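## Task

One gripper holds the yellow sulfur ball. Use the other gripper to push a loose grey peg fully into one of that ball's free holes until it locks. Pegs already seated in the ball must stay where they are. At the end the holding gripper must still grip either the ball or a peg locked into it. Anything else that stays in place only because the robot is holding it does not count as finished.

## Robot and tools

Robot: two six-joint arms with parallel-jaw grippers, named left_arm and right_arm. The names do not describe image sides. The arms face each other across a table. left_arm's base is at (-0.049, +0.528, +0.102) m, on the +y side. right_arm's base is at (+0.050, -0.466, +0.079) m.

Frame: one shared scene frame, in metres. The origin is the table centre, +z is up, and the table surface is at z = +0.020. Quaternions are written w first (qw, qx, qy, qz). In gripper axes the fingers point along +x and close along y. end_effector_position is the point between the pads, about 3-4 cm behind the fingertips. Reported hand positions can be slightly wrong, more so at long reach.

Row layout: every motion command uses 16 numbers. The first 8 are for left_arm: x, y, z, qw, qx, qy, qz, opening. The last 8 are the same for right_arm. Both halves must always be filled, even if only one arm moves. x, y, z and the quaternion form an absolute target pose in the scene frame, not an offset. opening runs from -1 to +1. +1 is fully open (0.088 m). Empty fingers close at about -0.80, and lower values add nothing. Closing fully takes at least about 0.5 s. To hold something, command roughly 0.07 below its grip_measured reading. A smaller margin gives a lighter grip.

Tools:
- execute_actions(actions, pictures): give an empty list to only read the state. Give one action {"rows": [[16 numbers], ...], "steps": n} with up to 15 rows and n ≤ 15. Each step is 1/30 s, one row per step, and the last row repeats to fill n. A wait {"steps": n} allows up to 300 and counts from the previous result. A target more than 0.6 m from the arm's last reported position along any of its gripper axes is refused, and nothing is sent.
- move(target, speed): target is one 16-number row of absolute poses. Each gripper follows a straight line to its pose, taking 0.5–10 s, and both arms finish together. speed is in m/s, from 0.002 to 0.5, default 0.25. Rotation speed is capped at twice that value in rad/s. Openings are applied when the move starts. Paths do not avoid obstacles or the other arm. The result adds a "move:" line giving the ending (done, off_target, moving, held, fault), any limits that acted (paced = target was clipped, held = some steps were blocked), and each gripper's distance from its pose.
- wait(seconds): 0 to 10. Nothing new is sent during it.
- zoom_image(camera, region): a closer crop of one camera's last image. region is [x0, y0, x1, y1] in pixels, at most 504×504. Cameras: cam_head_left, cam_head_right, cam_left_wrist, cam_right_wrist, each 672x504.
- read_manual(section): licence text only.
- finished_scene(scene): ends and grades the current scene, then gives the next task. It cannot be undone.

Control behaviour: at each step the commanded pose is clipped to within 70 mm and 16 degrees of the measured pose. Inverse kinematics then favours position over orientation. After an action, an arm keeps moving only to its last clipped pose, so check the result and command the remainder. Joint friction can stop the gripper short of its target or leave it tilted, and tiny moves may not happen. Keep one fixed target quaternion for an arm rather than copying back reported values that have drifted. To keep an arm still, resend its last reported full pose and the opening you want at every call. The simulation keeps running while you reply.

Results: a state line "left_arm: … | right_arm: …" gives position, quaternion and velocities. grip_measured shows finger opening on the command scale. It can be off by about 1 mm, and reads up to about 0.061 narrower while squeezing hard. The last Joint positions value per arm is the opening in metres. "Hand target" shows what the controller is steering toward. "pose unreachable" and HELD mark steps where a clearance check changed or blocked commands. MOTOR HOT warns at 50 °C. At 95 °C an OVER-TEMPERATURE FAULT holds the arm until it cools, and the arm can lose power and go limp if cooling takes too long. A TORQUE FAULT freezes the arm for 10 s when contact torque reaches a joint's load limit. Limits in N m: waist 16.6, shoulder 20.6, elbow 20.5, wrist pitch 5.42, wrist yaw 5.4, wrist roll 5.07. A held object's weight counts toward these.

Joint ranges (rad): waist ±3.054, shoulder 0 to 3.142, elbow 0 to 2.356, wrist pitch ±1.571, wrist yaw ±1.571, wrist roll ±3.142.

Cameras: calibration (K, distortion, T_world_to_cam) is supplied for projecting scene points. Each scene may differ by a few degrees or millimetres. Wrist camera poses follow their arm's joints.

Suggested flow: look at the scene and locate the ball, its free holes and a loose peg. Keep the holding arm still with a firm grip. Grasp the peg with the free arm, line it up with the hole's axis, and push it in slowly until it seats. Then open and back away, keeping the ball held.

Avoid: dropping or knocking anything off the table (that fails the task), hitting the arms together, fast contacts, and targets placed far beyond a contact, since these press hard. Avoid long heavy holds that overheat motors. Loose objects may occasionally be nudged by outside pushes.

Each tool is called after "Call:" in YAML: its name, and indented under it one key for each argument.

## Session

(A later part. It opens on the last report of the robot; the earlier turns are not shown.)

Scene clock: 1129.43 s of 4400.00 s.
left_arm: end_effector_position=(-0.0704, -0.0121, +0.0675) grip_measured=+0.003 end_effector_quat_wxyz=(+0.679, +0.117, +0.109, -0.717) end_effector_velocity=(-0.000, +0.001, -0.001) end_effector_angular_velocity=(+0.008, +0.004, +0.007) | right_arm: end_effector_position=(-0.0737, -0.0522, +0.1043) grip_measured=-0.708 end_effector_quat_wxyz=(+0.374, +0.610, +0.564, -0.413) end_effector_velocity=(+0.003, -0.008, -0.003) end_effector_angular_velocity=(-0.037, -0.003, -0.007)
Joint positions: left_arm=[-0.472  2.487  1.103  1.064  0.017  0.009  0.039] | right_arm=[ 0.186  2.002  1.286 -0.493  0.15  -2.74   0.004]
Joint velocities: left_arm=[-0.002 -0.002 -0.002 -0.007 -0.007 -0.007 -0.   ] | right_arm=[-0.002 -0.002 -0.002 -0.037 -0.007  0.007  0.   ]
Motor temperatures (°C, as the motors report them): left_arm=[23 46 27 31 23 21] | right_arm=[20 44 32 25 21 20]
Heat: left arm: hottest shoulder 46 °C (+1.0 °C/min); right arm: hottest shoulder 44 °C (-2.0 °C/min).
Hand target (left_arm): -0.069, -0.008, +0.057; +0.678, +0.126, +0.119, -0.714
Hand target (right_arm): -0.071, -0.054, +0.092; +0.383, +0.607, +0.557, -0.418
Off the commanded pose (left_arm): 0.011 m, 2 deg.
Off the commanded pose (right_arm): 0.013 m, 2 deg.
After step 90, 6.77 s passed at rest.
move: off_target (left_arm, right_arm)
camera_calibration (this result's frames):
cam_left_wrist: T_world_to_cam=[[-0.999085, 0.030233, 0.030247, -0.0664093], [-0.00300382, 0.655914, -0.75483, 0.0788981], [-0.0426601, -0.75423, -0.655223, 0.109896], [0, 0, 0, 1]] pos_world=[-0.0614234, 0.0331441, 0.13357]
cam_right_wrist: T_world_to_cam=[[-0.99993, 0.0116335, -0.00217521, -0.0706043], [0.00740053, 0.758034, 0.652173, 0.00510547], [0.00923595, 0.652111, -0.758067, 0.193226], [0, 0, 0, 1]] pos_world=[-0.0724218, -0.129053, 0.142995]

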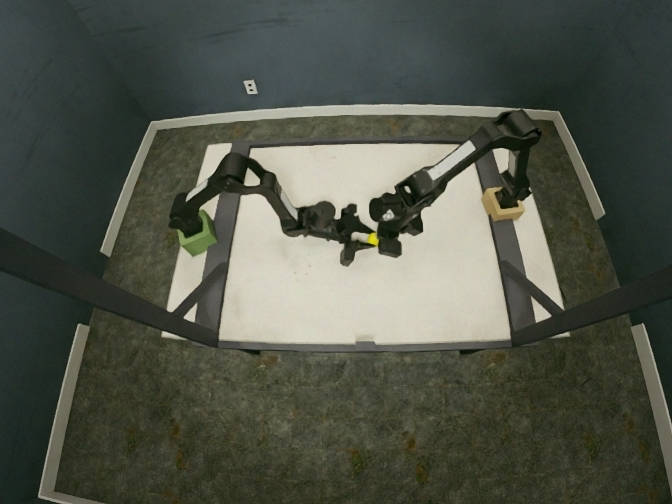

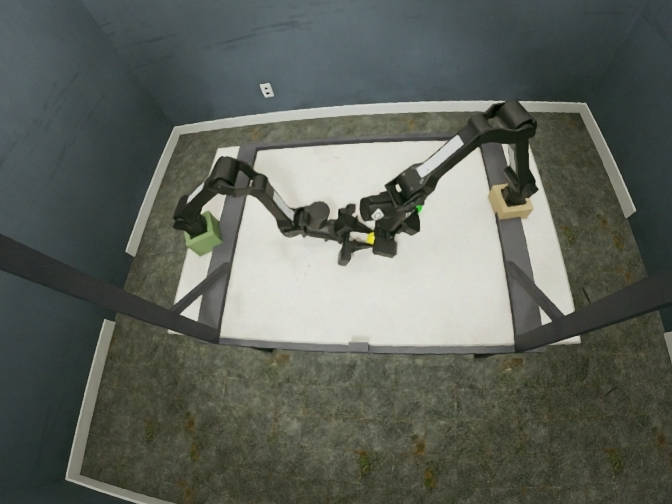

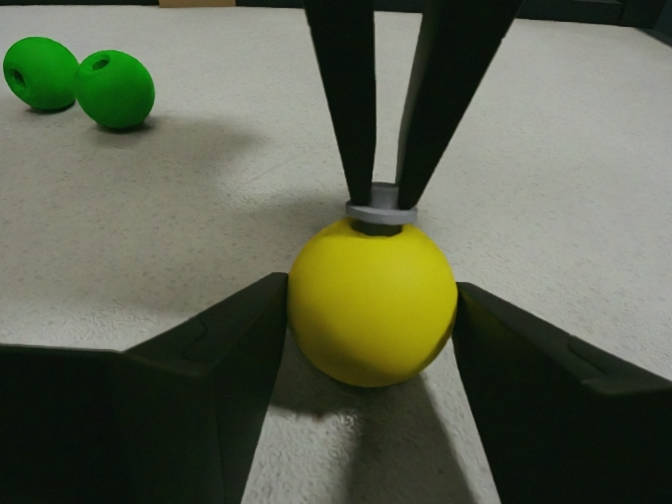

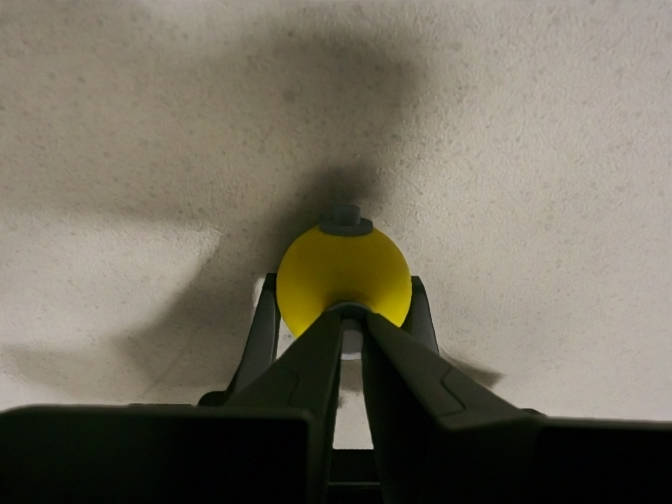

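Call:
move:
  target: [-0.0688,-0.0085,0.057,0.6779,0.1259,0.1195,-0.7144,-0.07,-0.0718,-0.0566,0.0867,0.3873,0.6041,0.5536,-0.4226,-0.77]
  speed: 0.006

Scene clock: 1147.63 s of 4400.00 s.
left_arm: end_effector_position=(-0.0704, -0.0122, +0.0678) grip_measured=+0.003 end_effector_quat_wxyz=(+0.679, +0.117, +0.109, -0.717) end_effector_velocity=(-0.003, +0.001, -0.001) end_effector_angular_velocity=(+0.007, -0.010, -0.003) | right_arm: end_effector_position=(-0.0736, -0.0523, +0.1033) grip_measured=-0.708 end_effector_quat_wxyz=(+0.374, +0.609, +0.563, -0.413) end_effector_velocity=(+0.002, -0.005, -0.004) end_effector_angular_velocity=(-0.028, -0.005, +0.007)
Joint positions: left_arm=[-0.472  2.487  1.103  1.064  0.017  0.009  0.039] | right_arm=[ 0.185  2.005  1.286 -0.493  0.149 -2.74   0.004]
Joint velocities: left_arm=[-0.007 -0.002 -0.002 -0.007 -0.007  0.007 -0.   ] | right_arm=[-0.002  0.002 -0.002 -0.022 -0.007 -0.007 -0.   ]
Motor temperatures (°C, as the motors report them): left_arm=[23 46 27 31 23 21] | right_arm=[20 43 32 25 21 20]
Heat: left arm: hottest shoulder 46 °C (+1.0 °C/min); right arm: hottest shoulder 43 °C (-2.0 °C/min).
Hand target (left_arm): -0.069, -0.008, +0.057; +0.678, +0.126, +0.119, -0.714
Hand target (right_arm): -0.072, -0.057, +0.087; +0.387, +0.604, +0.554, -0.423
Off the commanded pose (left_arm): 0.012 m, 2 deg.
Off the commanded pose (right_arm): 0.017 m, 2 deg.
After step 90, 11.57 s passed at rest.
move: off_target (left_arm, right_arm)
camera_calibration (this result's frames):
cam_left_wrist: T_world_to_cam=[[-0.999084, 0.030256, 0.0302507, -0.066418], [-0.00302408, 0.655338, -0.755329, 0.0791848], [-0.0426777, -0.754729, -0.654647, 0.109972], [0, 0, 0, 1]] pos_world=[-0.0614244, 0.0331158, 0.133813]
cam_right_wrist: T_world_to_cam=[[-0.999931, 0.0116065, -0.0019644, -0.0705727], [0.00754029, 0.759673, 0.650262, 0.00615783], [0.00903957, 0.650202, -0.759708, 0.192661], [0, 0, 0, 1]] pos_world=[-0.0723558, -0.129127, 0.142223]

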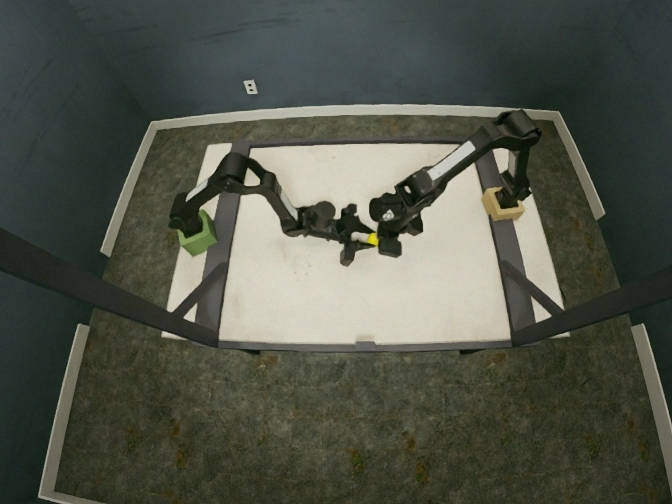

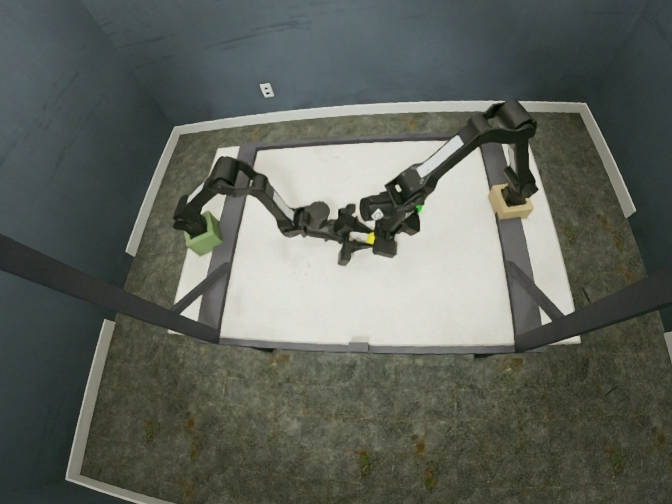

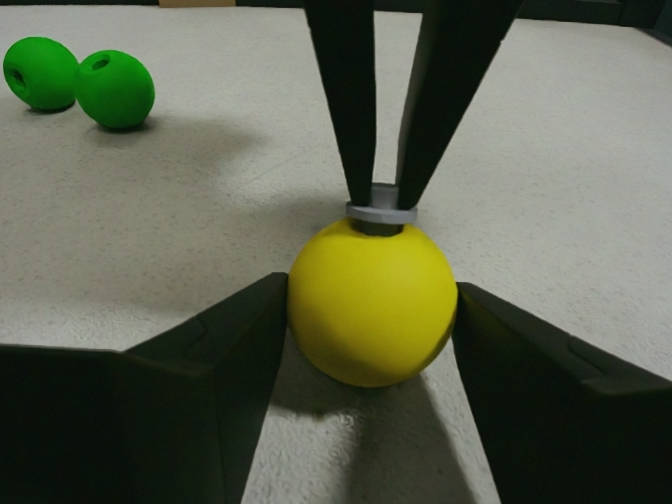

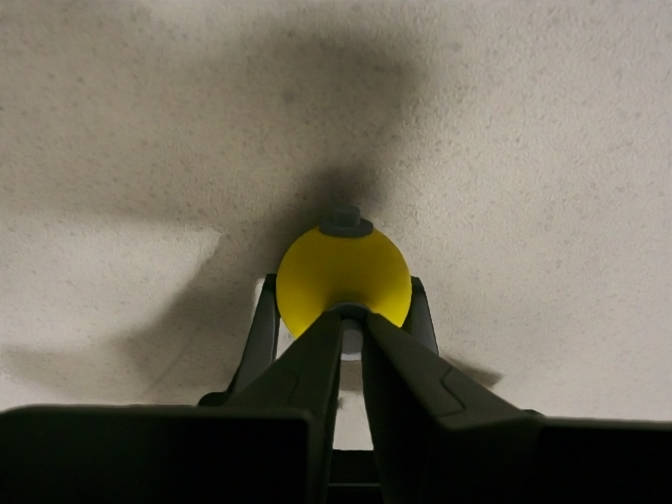

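Call:
zoom_image:
  camera: "cam_left_wrist"
  region: [320, 160, 440, 270]

Region (320, 160, 440, 270) of cam_left_wrist's 672x504 image, scaled by 4.200, with more detail than that image has; it fills the top 462 rows of this view, and the rest is white.

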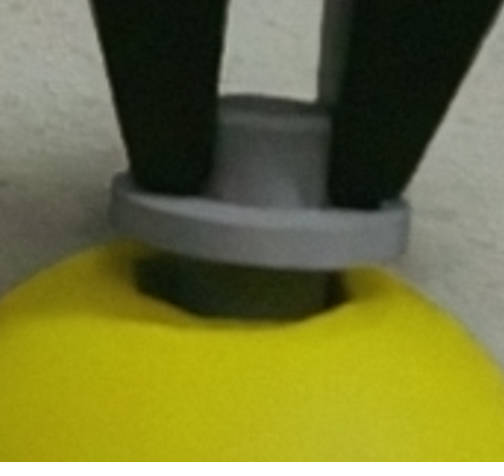

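Call:
move:
  target: [-0.0688,-0.0085,0.057,0.6779,0.1259,0.1195,-0.7144,-0.07,-0.0724,-0.0546,0.0990,0.3790,0.6103,0.5593,-0.4136,-0.77]
  speed: 0.015

Scene clock: 1166.70 s of 4400.00 s.
left_arm: end_effector_position=(-0.0704, -0.0122, +0.0676) grip_measured=+0.003 end_effector_quat_wxyz=(+0.679, +0.117, +0.109, -0.717) end_effector_velocity=(-0.000, +0.001, -0.001) end_effector_angular_velocity=(+0.008, +0.018, +0.011) | right_arm: end_effector_position=(-0.0737, -0.0523, +0.1042) grip_measured=-0.708 end_effector_quat_wxyz=(+0.374, +0.610, +0.563, -0.412) end_effector_velocity=(+0.004, -0.004, -0.001) end_effector_angular_velocity=(-0.019, -0.017, +0.002)
Joint positions: left_arm=[-0.472  2.487  1.103  1.063  0.017  0.009  0.039] | right_arm=[ 0.187  2.003  1.286 -0.493  0.152 -2.74   0.004]
Joint velocities: left_arm=[-0.002 -0.002 -0.002 -0.007 -0.007 -0.022 -0.   ] | right_arm=[-0.002 -0.002 -0.002 -0.022  0.007 -0.007 -0.   ]
Motor temperatures (°C, as the motors report them): left_arm=[23 46 27 31 23 21] | right_arm=[20 42 32 26 21 20]
Heat: left arm: hottest shoulder 46 °C (+0.0 °C/min); right arm: hottest shoulder 42 °C (-2.0 °C/min).
Hand target (left_arm): -0.069, -0.008, +0.057; +0.678, +0.126, +0.120, -0.714
Hand target (right_arm): -0.072, -0.055, +0.099; +0.379, +0.610, +0.559, -0.414
Off the commanded pose (left_arm): 0.011 m, 2 deg.
Off the commanded pose (right_arm): 0.006 m, 1 deg.
After step 90, 14.87 s passed at rest.
move: off_target (left_arm)
camera_calibration (this result's frames):
cam_left_wrist: T_world_to_cam=[[-0.999085, 0.030233, 0.030247, -0.0664131], [-0.00300382, 0.655914, -0.75483, 0.0790057], [-0.0426601, -0.75423, -0.655223, 0.109955], [0, 0, 0, 1]] pos_world=[-0.0614243, 0.0331179, 0.133689]
cam_right_wrist: T_world_to_cam=[[-0.999922, 0.0116788, -0.00444827, -0.0703165], [0.00595229, 0.758033, 0.652189, 0.0051606], [0.0109887, 0.652112, -0.758043, 0.193312], [0, 0, 0, 1]] pos_world=[-0.072466, -0.129152, 0.14286]

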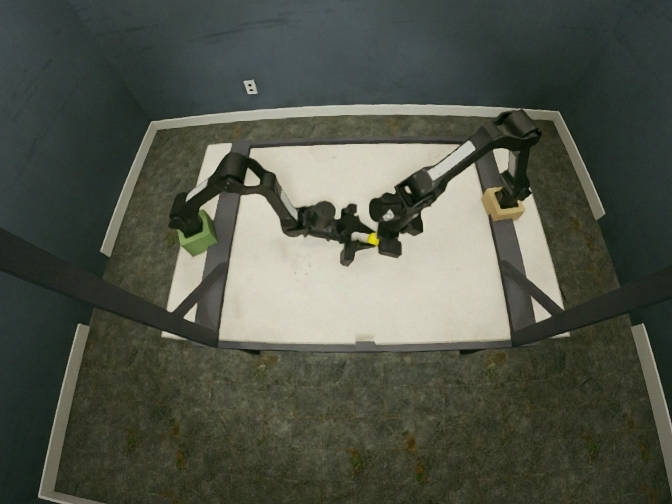

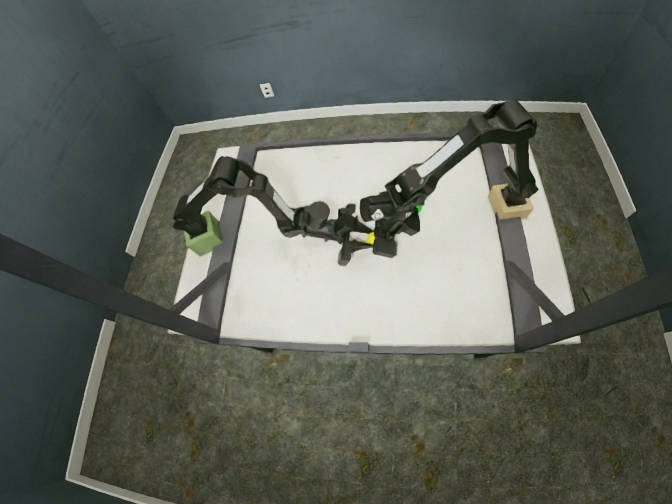

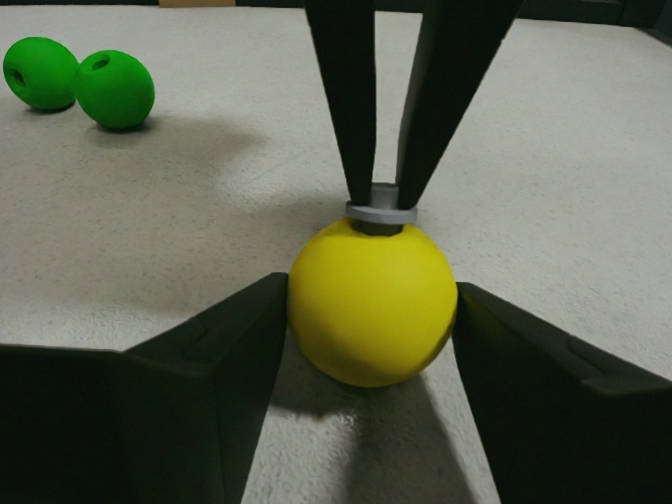

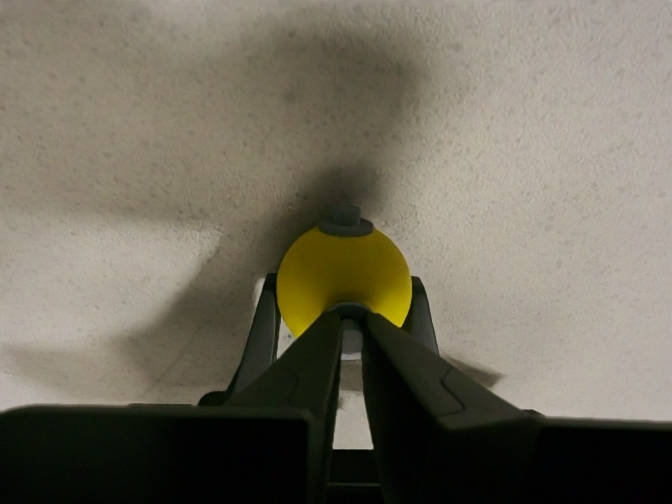

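Call:
execute_actions:
  actions:
    - {"rows": [[-0.0688,-0.0085,0.057,0.6779,0.1259,0.1195,-0.7144,-0.07,-0.0720,-0.0548,0.0987,0.3793,0.6101,0.5591,-0.4139,-0.77],[-0.0688,-0.0085,0.057,0.6779,0.1259,0.1195,-0.7144,-0.07,-0.0720,-0.0548,0.0987,0.3793,0.6101,0.5591,-0.4139,-0.77],[-0.0688,-0.0085,0.057,0.6779,0.1259,0.1195,-0.7144,-0.07,-0.0715,-0.0550,0.0984,0.3796,0.6099,0.5589,-0.4142,-0.77],[-0.0688,-0.0085,0.057,0.6779,0.1259,0.1195,-0.7144,-0.07,-0.0715,-0.0550,0.0984,0.3796,0.6099,0.5589,-0.4142,-0.77],[-0.0688,-0.0085,0.057,0.6779,0.1259,0.1195,-0.7144,-0.07,-0.0711,-0.0552,0.0981,0.3799,0.6097,0.5587,-0.4146,-0.77],[-0.0688,-0.0085,0.057,0.6779,0.1259,0.1195,-0.7144,-0.07,-0.0711,-0.0552,0.0981,0.3799,0.6097,0.5587,-0.4146,-0.77],[-0.0688,-0.0085,0.057,0.6779,0.1259,0.1195,-0.7144,-0.07,-0.0707,-0.0554,0.0978,0.3802,0.6095,0.5585,-0.4149,-0.77],[-0.0688,-0.0085,0.057,0.6779,0.1259,0.1195,-0.7144,-0.07,-0.0707,-0.0554,0.0978,0.3802,0.6095,0.5585,-0.4149,-0.77],[-0.0688,-0.0085,0.057,0.6779,0.1259,0.1195,-0.7144,-0.07,-0.0702,-0.0556,0.0975,0.3805,0.6093,0.5583,-0.4152,-0.77],[-0.0688,-0.0085,0.057,0.6779,0.1259,0.1195,-0.7144,-0.07,-0.0702,-0.0556,0.0975,0.3805,0.6093,0.5583,-0.4152,-0.77],[-0.0688,-0.0085,0.057,0.6779,0.1259,0.1195,-0.7144,-0.07,-0.0698,-0.0558,0.0972,0.3807,0.6091,0.5581,-0.4155,-0.77]], "steps": 15}

Call:
zoom_image:
  camera: "cam_left_wrist"
  region: [320, 160, 440, 270]

Scene clock: 1174.97 s of 4400.00 s.
left_arm: end_effector_position=(-0.0704, -0.0122, +0.0676) grip_measured=+0.003 end_effector_quat_wxyz=(+0.679, +0.117, +0.109, -0.717) end_effector_velocity=(-0.000, +0.001, -0.001) end_effector_angular_velocity=(+0.008, +0.004, +0.007) | right_arm: end_effector_position=(-0.0736, -0.0525, +0.1038) grip_measured=-0.708 end_effector_quat_wxyz=(+0.375, +0.610, +0.563, -0.412) end_effector_velocity=(+0.001, +0.003, +0.002) end_effector_angular_velocity=(+0.014, +0.000, -0.012)
Joint positions: left_arm=[-0.472  2.487  1.103  1.063  0.017  0.009  0.039] | right_arm=[ 0.187  2.003  1.285 -0.493  0.152 -2.74   0.004]
Joint velocities: left_arm=[-0.002 -0.002 -0.002 -0.007 -0.007 -0.007 -0.   ] | right_arm=[-0.002 -0.002  0.002  0.007  0.007  0.007 -0.   ]
Motor temperatures (°C, as the motors report them): left_arm=[23 46 27 31 23 21] | right_arm=[20 43 32 26 21 20]
Heat: left arm: hottest shoulder 46 °C (+0.0 °C/min); right arm: hottest shoulder 43 °C (-1.0 °C/min).
Hand target (left_arm): -0.069, -0.008, +0.057; +0.678, +0.126, +0.119, -0.714
Hand target (right_arm): -0.070, -0.056, +0.097; +0.381, +0.609, +0.558, -0.416
Off the commanded pose (left_arm): 0.011 m, 2 deg.
Off the commanded pose (right_arm): 0.008 m, 1 deg.
Steps of this call (steps 1 to 90: nothing new was sent; then 4.77 s passed at rest; steps 91 to 105: all 15 steps of this action). Readings (end_effector_position):
91: left_arm (-0.0704, -0.0122, +0.0676) | right_arm (-0.0737, -0.0523, +0.1042)
92: left_arm (-0.0704, -0.0122, +0.0676) | right_arm (-0.0737, -0.0523, +0.1042)
94: left_arm (-0.0704, -0.0122, +0.0676) | right_arm (-0.0737, -0.0523, +0.1042)
98: left_arm (-0.0704, -0.0122, +0.0676) | right_arm (-0.0737, -0.0523, +0.1042)
105: the state above
camera_calibration (this result's frames):
cam_left_wrist: T_world_to_cam=[[-0.999085, 0.030233, 0.030247, -0.0664131], [-0.00300382, 0.655914, -0.75483, 0.0790057], [-0.0426601, -0.75423, -0.655223, 0.109955], [0, 0, 0, 1]] pos_world=[-0.0614243, 0.0331179, 0.133689]
cam_right_wrist: T_world_to_cam=[[-0.999927, 0.0109697, -0.00500274, -0.0701981], [0.0050611, 0.758518, 0.651633, 0.00558788], [0.0109429, 0.65156, -0.758518, 0.193265], [0, 0, 0, 1]] pos_world=[-0.0723362, -0.129393, 0.142603]

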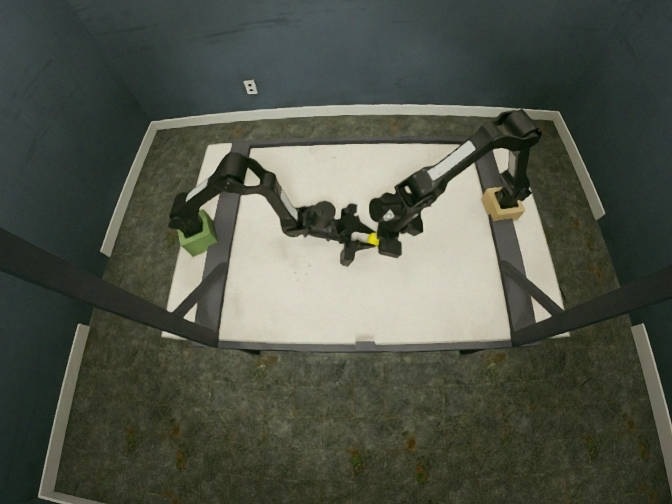

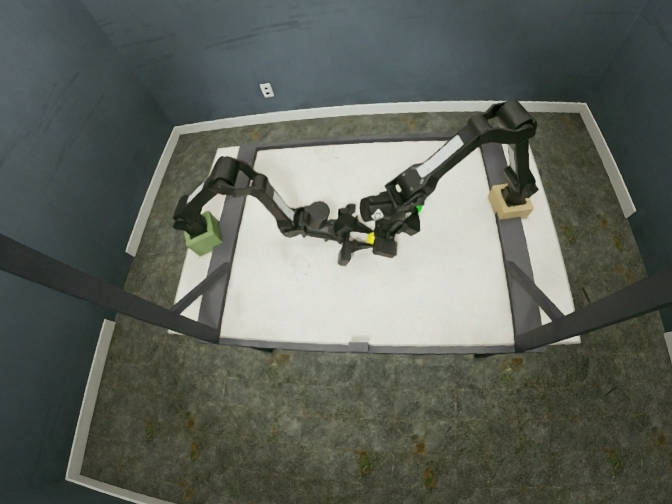

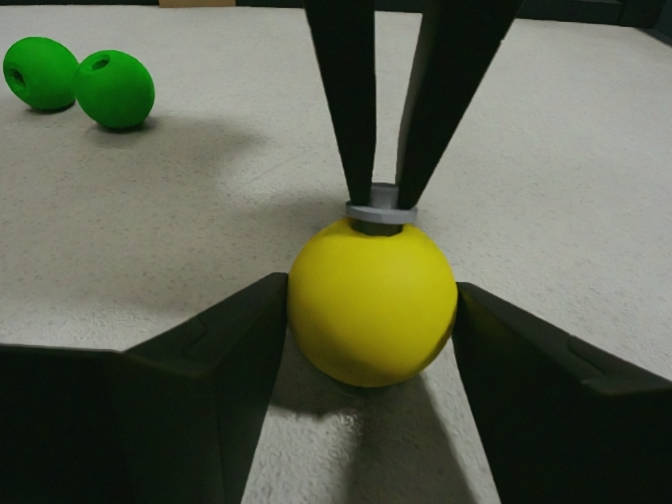

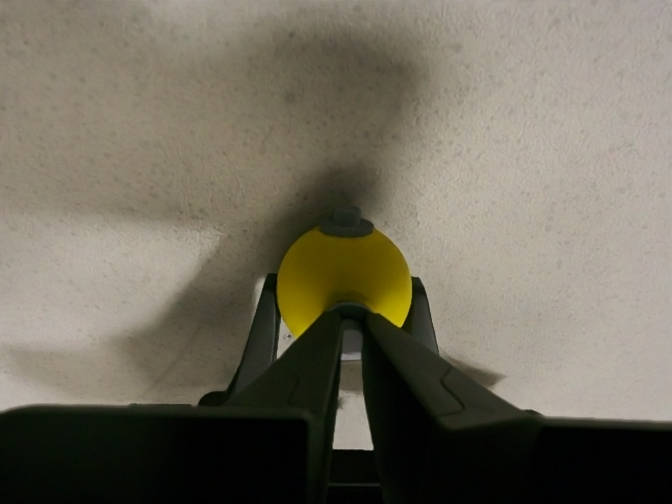

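Region (320, 160, 440, 270) of cam_left_wrist's 672x504 image, scaled by 4.200, with more detail than that image has; it fills the top 462 rows of this view, and the rest is white.

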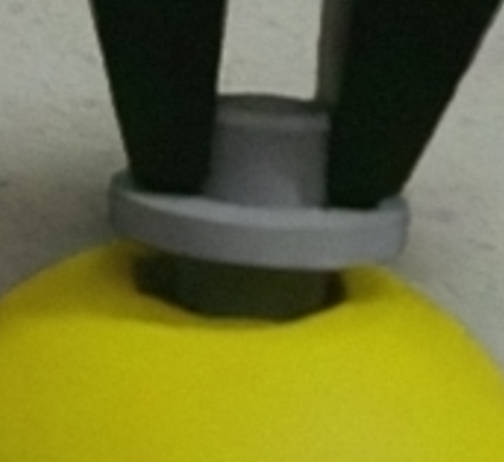

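Call:
execute_actions:
  actions:
    - {"rows": [[-0.0688,-0.0085,0.057,0.6779,0.1259,0.1195,-0.7144,-0.07,-0.0700,-0.0568,0.0954,0.3827,0.6084,0.5568,-0.4163,-0.77],[-0.0688,-0.0085,0.057,0.6779,0.1259,0.1195,-0.7144,-0.07,-0.0701,-0.0577,0.0936,0.3847,0.6078,0.5555,-0.4170,-0.77],[-0.0688,-0.0085,0.057,0.6779,0.1259,0.1195,-0.7144,-0.07,-0.0701,-0.0587,0.0918,0.3868,0.6071,0.5542,-0.4178,-0.77],[-0.0688,-0.0085,0.057,0.6779,0.1259,0.1195,-0.7144,-0.07,-0.0700,-0.0596,0.0900,0.3888,0.6064,0.5528,-0.4185,-0.77],[-0.0688,-0.0085,0.057,0.6779,0.1259,0.1195,-0.7144,-0.07,-0.0699,-0.0606,0.0882,0.3908,0.6057,0.5515,-0.4193,-0.77],[-0.0688,-0.0085,0.057,0.6779,0.1259,0.1195,-0.7144,-0.07,-0.0697,-0.0615,0.0864,0.3928,0.6051,0.5502,-0.4201,-0.77],[-0.0688,-0.0085,0.057,0.6779,0.1259,0.1195,-0.7144,-0.07,-0.0695,-0.0625,0.0846,0.3948,0.6044,0.5489,-0.4208,-0.77],[-0.0688,-0.0085,0.057,0.6779,0.1259,0.1195,-0.7144,-0.07,-0.0693,-0.0634,0.0828,0.3968,0.6037,0.5476,-0.4216,-0.77],[-0.0688,-0.0085,0.057,0.6779,0.1259,0.1195,-0.7144,-0.07,-0.0691,-0.0644,0.0810,0.3989,0.6030,0.5463,-0.4223,-0.77],[-0.0688,-0.0085,0.057,0.6779,0.1259,0.1195,-0.7144,-0.07,-0.0689,-0.0653,0.0792,0.4009,0.6024,0.5449,-0.4231,-0.77],[-0.0688,-0.0085,0.057,0.6779,0.1259,0.1195,-0.7144,-0.07,-0.0686,-0.0663,0.0774,0.4029,0.6017,0.5436,-0.4238,-0.77],[-0.0688,-0.0085,0.057,0.6779,0.1259,0.1195,-0.7144,-0.07,-0.0684,-0.0672,0.0756,0.4049,0.6010,0.5423,-0.4246,-0.77]], "steps": 15}

Call:
zoom_image:
  camera: "cam_left_wrist"
  region: [320, 160, 440, 270]

Scene clock: 1199.40 s of 4400.00 s.
left_arm: end_effector_position=(-0.0704, -0.0121, +0.0675) grip_measured=+0.003 end_effector_quat_wxyz=(+0.679, +0.117, +0.109, -0.717) end_effector_velocity=(-0.000, +0.002, -0.003) end_effector_angular_velocity=(+0.012, -0.010, +0.002) | right_arm: end_effector_position=(-0.0729, -0.0549, +0.0994) grip_measured=-0.708 end_effector_quat_wxyz=(+0.378, +0.609, +0.561, -0.413) end_effector_velocity=(+0.001, -0.002, -0.002) end_effector_angular_velocity=(-0.009, -0.008, -0.007)
Joint positions: left_arm=[-0.472  2.487  1.103  1.063  0.018  0.009  0.039] | right_arm=[ 0.187  2.007  1.275 -0.488  0.152 -2.74   0.004]
Joint velocities: left_arm=[-0.002 -0.002 -0.007 -0.007 -0.007  0.007  0.   ] | right_arm=[ 0.002  0.002 -0.002 -0.007  0.007  0.007 -0.   ]
Motor temperatures (°C, as the motors report them): left_arm=[23 46 27 31 23 21] | right_arm=[20 45 31 26 21 20]
Heat: left arm: hottest shoulder 46 °C (+0.0 °C/min); right arm: hottest shoulder 45 °C (+2.0 °C/min).
Hand target (left_arm): -0.069, -0.008, +0.057; +0.678, +0.126, +0.119, -0.714
Hand target (right_arm): -0.068, -0.068, +0.077; +0.405, +0.601, +0.542, -0.425
Off the commanded pose (left_arm): 0.011 m, 2 deg.
Off the commanded pose (right_arm): 0.027 m, 4 deg.
Steps of this call (steps 1 to 90: nothing new was sent; then 20.93 s passed at rest; steps 91 to 105: all 15 steps of this action). Readings (end_effector_position):
91: left_arm (-0.0704, -0.0122, +0.0676) | right_arm (-0.0736, -0.0525, +0.1038)
92: left_arm (-0.0704, -0.0122, +0.0676) | right_arm (-0.0735, -0.0527, +0.1036)
94: left_arm (-0.0704, -0.0122, +0.0676) | right_arm (-0.0733, -0.0532, +0.1031)
98: left_arm (-0.0704, -0.0121, +0.0675) | right_arm (-0.0730, -0.0541, +0.1013)
105: the state above
camera_calibration (this result's frames):
cam_left_wrist: T_world_to_cam=[[-0.999071, 0.0305714, 0.0303637, -0.0664682], [-0.00283684, 0.656494, -0.754326, 0.078835], [-0.0429943, -0.753712, -0.655797, 0.109912], [0, 0, 0, 1]] pos_world=[-0.0614572, 0.0331194, 0.133566]
cam_right_wrist: T_world_to_cam=[[-0.999911, 0.0105314, -0.00818001, -0.0692275], [0.00277059, 0.764108, 0.645082, 0.0110612], [0.013044, 0.645002, -0.764069, 0.191785], [0, 0, 0, 1]] pos_world=[-0.0717536, -0.131424, 0.138835]

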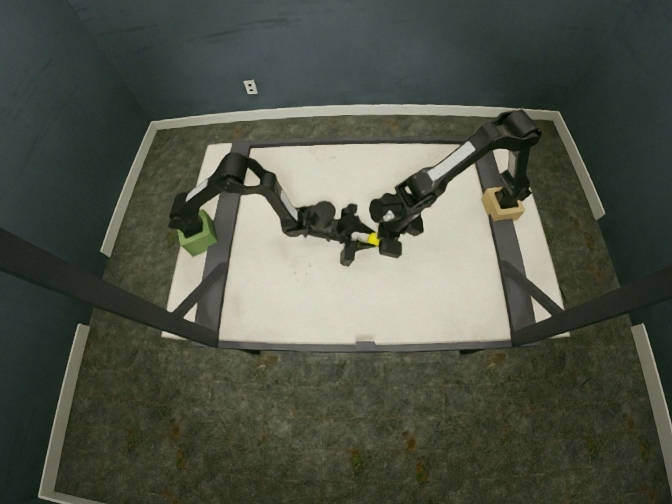

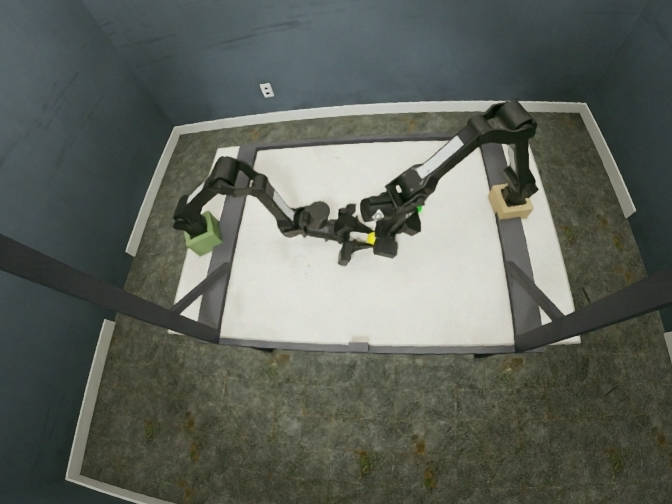

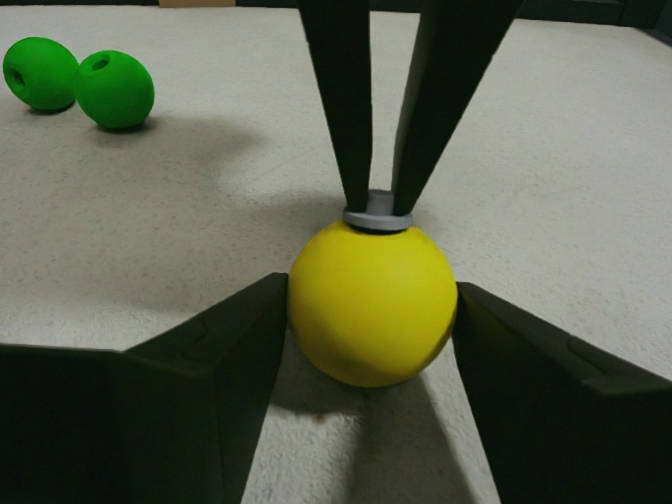

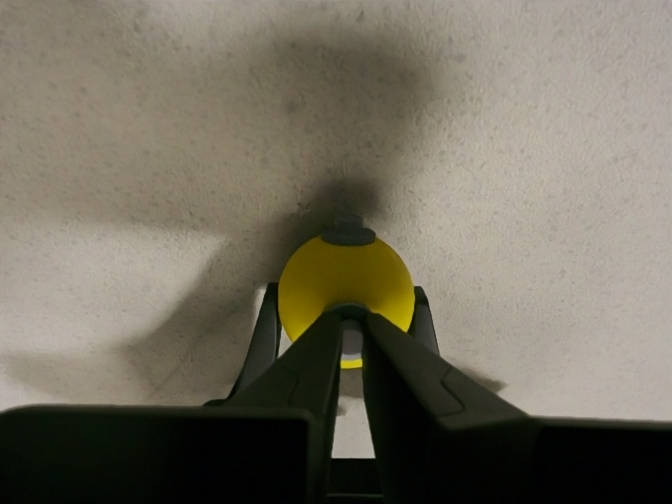

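Region (320, 160, 440, 270) of cam_left_wrist's 672x504 image, scaled by 4.200, with more detail than that image has; it fills the top 462 rows of this view, and the rest is white.

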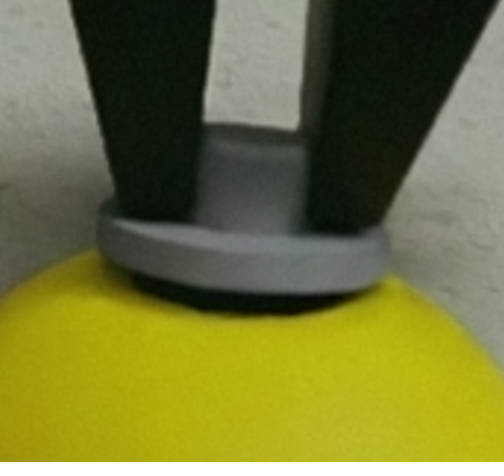

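Call:
execute_actions:
  actions: []

Call:
zoom_image:
  camera: "cam_left_wrist"
  region: [320, 160, 440, 270]

Scene clock: 1202.03 s of 4400.00 s.
left_arm: end_effector_position=(-0.0704, -0.0121, +0.0675) grip_measured=+0.003 end_effector_quat_wxyz=(+0.679, +0.117, +0.109, -0.717) end_effector_velocity=(-0.000, +0.000, +0.002) end_effector_angular_velocity=(+0.003, +0.005, +0.007) | right_arm: end_effector_position=(-0.0729, -0.0549, +0.0994) grip_measured=-0.708 end_effector_quat_wxyz=(+0.378, +0.609, +0.561, -0.413) end_effector_velocity=(-0.001, -0.003, -0.001) end_effector_angular_velocity=(-0.014, +0.014, +0.012)
Joint positions: left_arm=[-0.472  2.487  1.103  1.063  0.018  0.009  0.039] | right_arm=[ 0.187  2.007  1.275 -0.488  0.152 -2.74   0.004]
Joint velocities: left_arm=[-0.002 -0.007 -0.002 -0.007 -0.007 -0.007  0.   ] | right_arm=[-0.002 -0.002 -0.002 -0.007 -0.022 -0.007 -0.   ]
Motor temperatures (°C, as the motors report them): left_arm=[23 46 27 31 23 21] | right_arm=[20 45 31 26 21 20]
Heat: left arm: hottest shoulder 46 °C (+0.0 °C/min); right arm: hottest shoulder 45 °C (+2.0 °C/min).
Hand target (left_arm): -0.069, -0.008, +0.057; +0.678, +0.126, +0.119, -0.714
Hand target (right_arm): -0.068, -0.068, +0.077; +0.405, +0.601, +0.543, -0.425
Off the commanded pose (left_arm): 0.011 m, 2 deg.
Off the commanded pose (right_arm): 0.027 m, 4 deg.
Steps of this call (steps 1 to 79: nothing new was sent). Readings (end_effector_position):
1: left_arm (-0.0704, -0.0121, +0.0675) | right_arm (-0.0729, -0.0549, +0.0994)
2: left_arm (-0.0704, -0.0121, +0.0675) | right_arm (-0.0729, -0.0549, +0.0994)
4: left_arm (-0.0704, -0.0121, +0.0675) | right_arm (-0.0729, -0.0549, +0.0994)
8: left_arm (-0.0704, -0.0121, +0.0675) | right_arm (-0.0729, -0.0549, +0.0994)
79: the state above
camera_calibration (this result's frames):
cam_left_wrist: T_world_to_cam=[[-0.999071, 0.0305714, 0.0303637, -0.0664682], [-0.00283684, 0.656494, -0.754326, 0.078835], [-0.0429943, -0.753712, -0.655797, 0.109912], [0, 0, 0, 1]] pos_world=[-0.0614572, 0.0331194, 0.133566]
cam_right_wrist: T_world_to_cam=[[-0.999911, 0.0105314, -0.00818001, -0.0692275], [0.00277059, 0.764108, 0.645082, 0.0110612], [0.013044, 0.645002, -0.764069, 0.191785], [0, 0, 0, 1]] pos_world=[-0.0717536, -0.131424, 0.138835]

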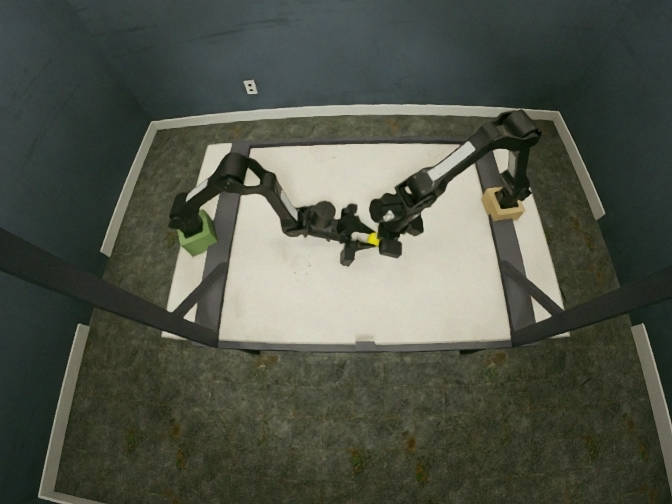

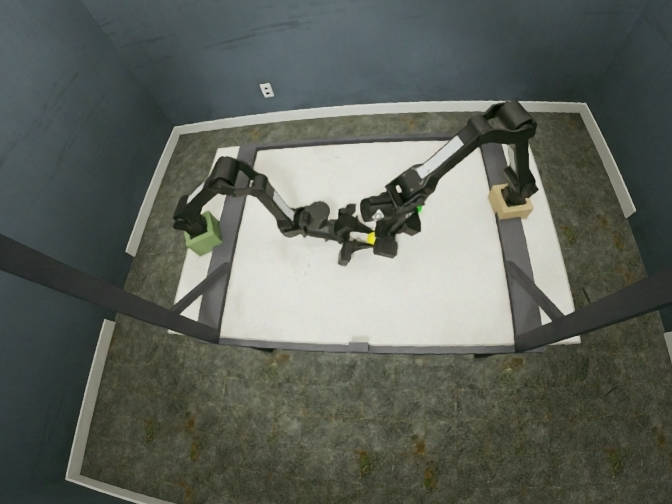

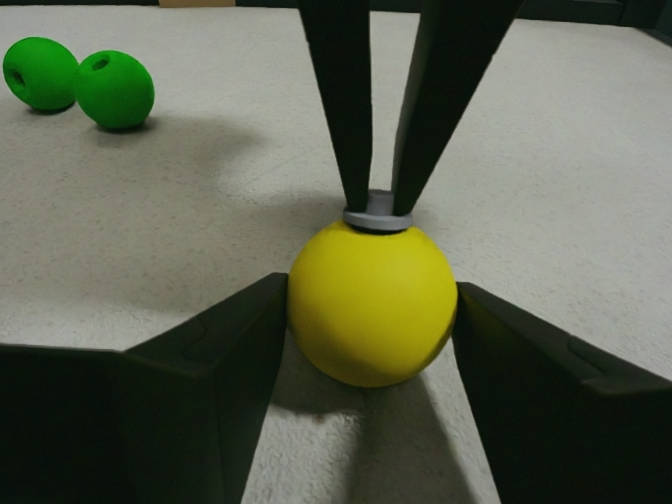

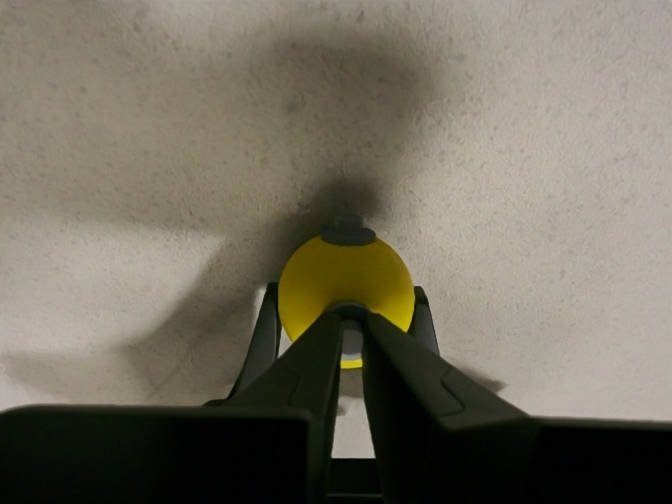

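Region (320, 160, 440, 270) of cam_left_wrist's 672x504 image, scaled by 4.200, with more detail than that image has; it fills the top 462 rows of this view, and the rest is white.

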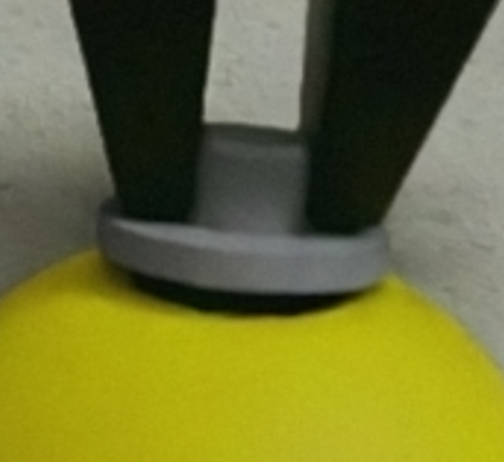

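Call:
execute_actions:
  actions:
    - {"rows": [[-0.0688,-0.0085,0.057,0.6779,0.1259,0.1195,-0.7144,-0.07,-0.0684,-0.0673,0.0749,0.4053,0.6008,0.5420,-0.4247,-0.77],[-0.0688,-0.0085,0.057,0.6779,0.1259,0.1195,-0.7144,-0.07,-0.0684,-0.0674,0.0742,0.4057,0.6007,0.5417,-0.4249,-0.77],[-0.0688,-0.0085,0.057,0.6779,0.1259,0.1195,-0.7144,-0.07,-0.0684,-0.0675,0.0735,0.4061,0.6005,0.5414,-0.4250,-0.77],[-0.0688,-0.0085,0.057,0.6779,0.1259,0.1195,-0.7144,-0.07,-0.0684,-0.0676,0.0728,0.4066,0.6004,0.5411,-0.4251,-0.77],[-0.0688,-0.0085,0.057,0.6779,0.1259,0.1195,-0.7144,-0.07,-0.0683,-0.0677,0.0721,0.4070,0.6002,0.5409,-0.4253,-0.77],[-0.0688,-0.0085,0.057,0.6779,0.1259,0.1195,-0.7144,-0.07,-0.0683,-0.0678,0.0714,0.4074,0.6001,0.5406,-0.4254,-0.77],[-0.0688,-0.0085,0.057,0.6779,0.1259,0.1195,-0.7144,-0.07,-0.0683,-0.0679,0.0707,0.4078,0.5999,0.5403,-0.4256,-0.77],[-0.0688,-0.0085,0.057,0.6779,0.1259,0.1195,-0.7144,-0.07,-0.0683,-0.0680,0.0700,0.4082,0.5998,0.5400,-0.4257,-0.77]], "steps": 15}

Call:
zoom_image:
  camera: "cam_left_wrist"
  region: [320, 160, 440, 270]

Scene clock: 1214.67 s of 4400.00 s.
left_arm: end_effector_position=(-0.0704, -0.0121, +0.0675) grip_measured=+0.003 end_effector_quat_wxyz=(+0.679, +0.117, +0.109, -0.717) end_effector_velocity=(+0.002, +0.002, -0.004) end_effector_angular_velocity=(+0.021, -0.015, +0.016) | right_arm: end_effector_position=(-0.0728, -0.0549, +0.0978) grip_measured=-0.708 end_effector_quat_wxyz=(+0.379, +0.609, +0.561, -0.413) end_effector_velocity=(-0.004, -0.002, +0.001) end_effector_angular_velocity=(-0.009, +0.021, +0.003)
Joint positions: left_arm=[-0.472  2.487  1.103  1.063  0.018  0.009  0.039] | right_arm=[ 0.187  2.011  1.273 -0.484  0.153 -2.74   0.004]
Joint velocities: left_arm=[-0.002 -0.002 -0.002 -0.022 -0.022  0.007 -0.   ] | right_arm=[ 0.002 -0.002  0.002 -0.007 -0.022  0.007 -0.   ]
Motor temperatures (°C, as the motors report them): left_arm=[23 46 27 31 23 21] | right_arm=[20 43 31 25 21 20]
Heat: left arm: hottest shoulder 46 °C (+0.0 °C/min); right arm: hottest shoulder 43 °C (+1.0 °C/min).
Hand target (left_arm): -0.069, -0.008, +0.057; +0.678, +0.126, +0.119, -0.714
Hand target (right_arm): -0.068, -0.069, +0.071; +0.409, +0.600, +0.540, -0.426
Off the commanded pose (left_arm): 0.011 m, 2 deg.
Off the commanded pose (right_arm): 0.031 m, 4 deg.
Steps of this call (steps 1 to 90: nothing new was sent; then 9.13 s passed at rest; steps 91 to 105: all 15 steps of this action). Readings (end_effector_position):
91: left_arm (-0.0704, -0.0121, +0.0675) | right_arm (-0.0728, -0.0550, +0.0993)
92: left_arm (-0.0704, -0.0121, +0.0675) | right_arm (-0.0728, -0.0551, +0.0991)
94: left_arm (-0.0704, -0.0121, +0.0675) | right_arm (-0.0728, -0.0551, +0.0986)
98: left_arm (-0.0704, -0.0121, +0.0675) | right_arm (-0.0727, -0.0550, +0.0980)
105: the state above
camera_calibration (this result's frames):
cam_left_wrist: T_world_to_cam=[[-0.999071, 0.0305714, 0.0303637, -0.0664682], [-0.00283684, 0.656494, -0.754326, 0.078835], [-0.0429943, -0.753712, -0.655797, 0.109912], [0, 0, 0, 1]] pos_world=[-0.0614572, 0.0331194, 0.133566]
cam_right_wrist: T_world_to_cam=[[-0.999899, 0.0107857, -0.00924936, -0.068995], [0.00228678, 0.764646, 0.644446, 0.0121869], [0.0140233, 0.64436, -0.764594, 0.190629], [0, 0, 0, 1]] pos_world=[-0.0716892, -0.131408, 0.137262]

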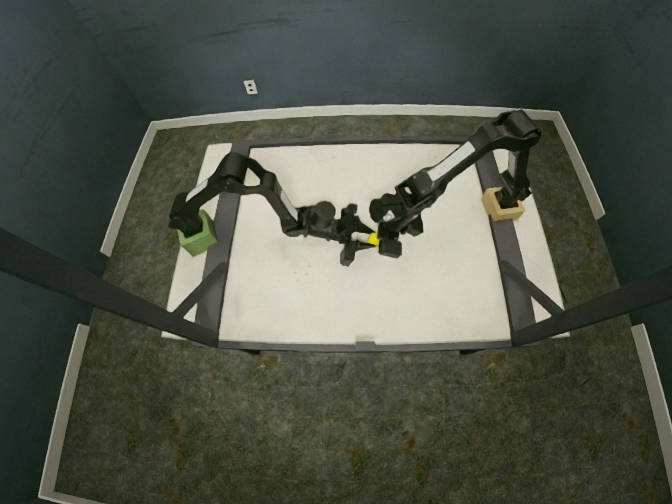

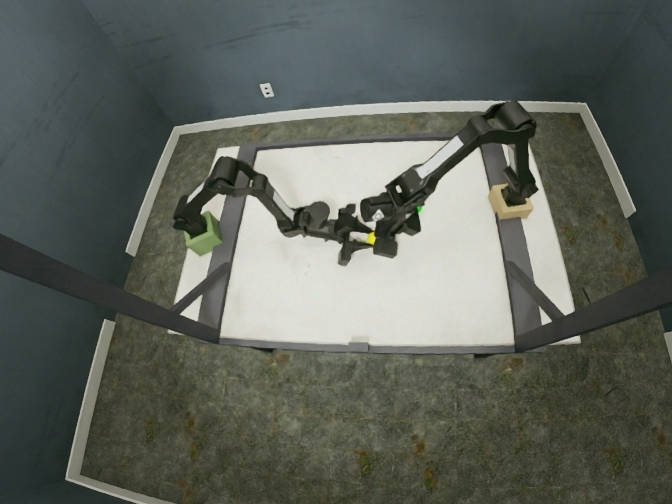

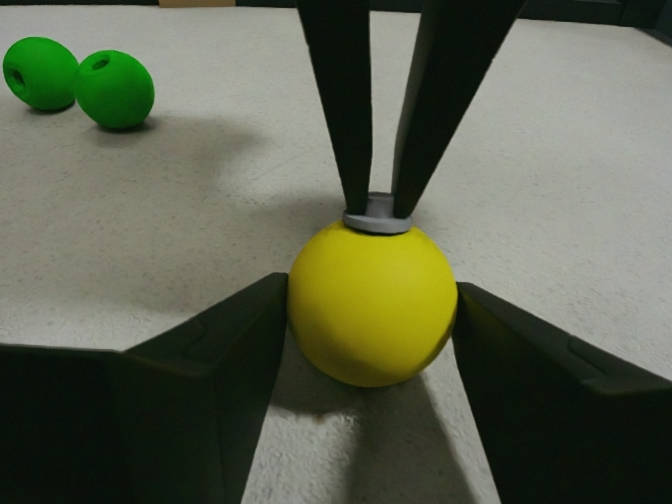

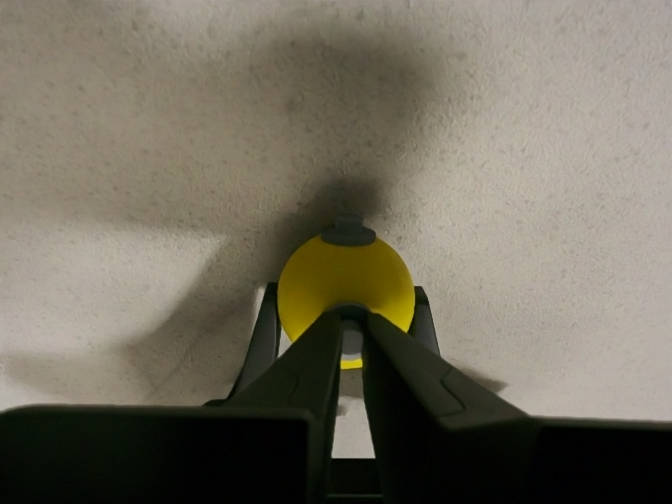

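Region (320, 160, 440, 270) of cam_left_wrist's 672x504 image, scaled by 4.200, with more detail than that image has; it fills the top 462 rows of this view, and the rest is white.

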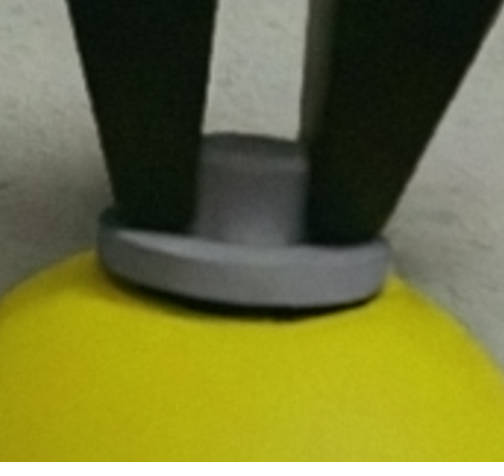

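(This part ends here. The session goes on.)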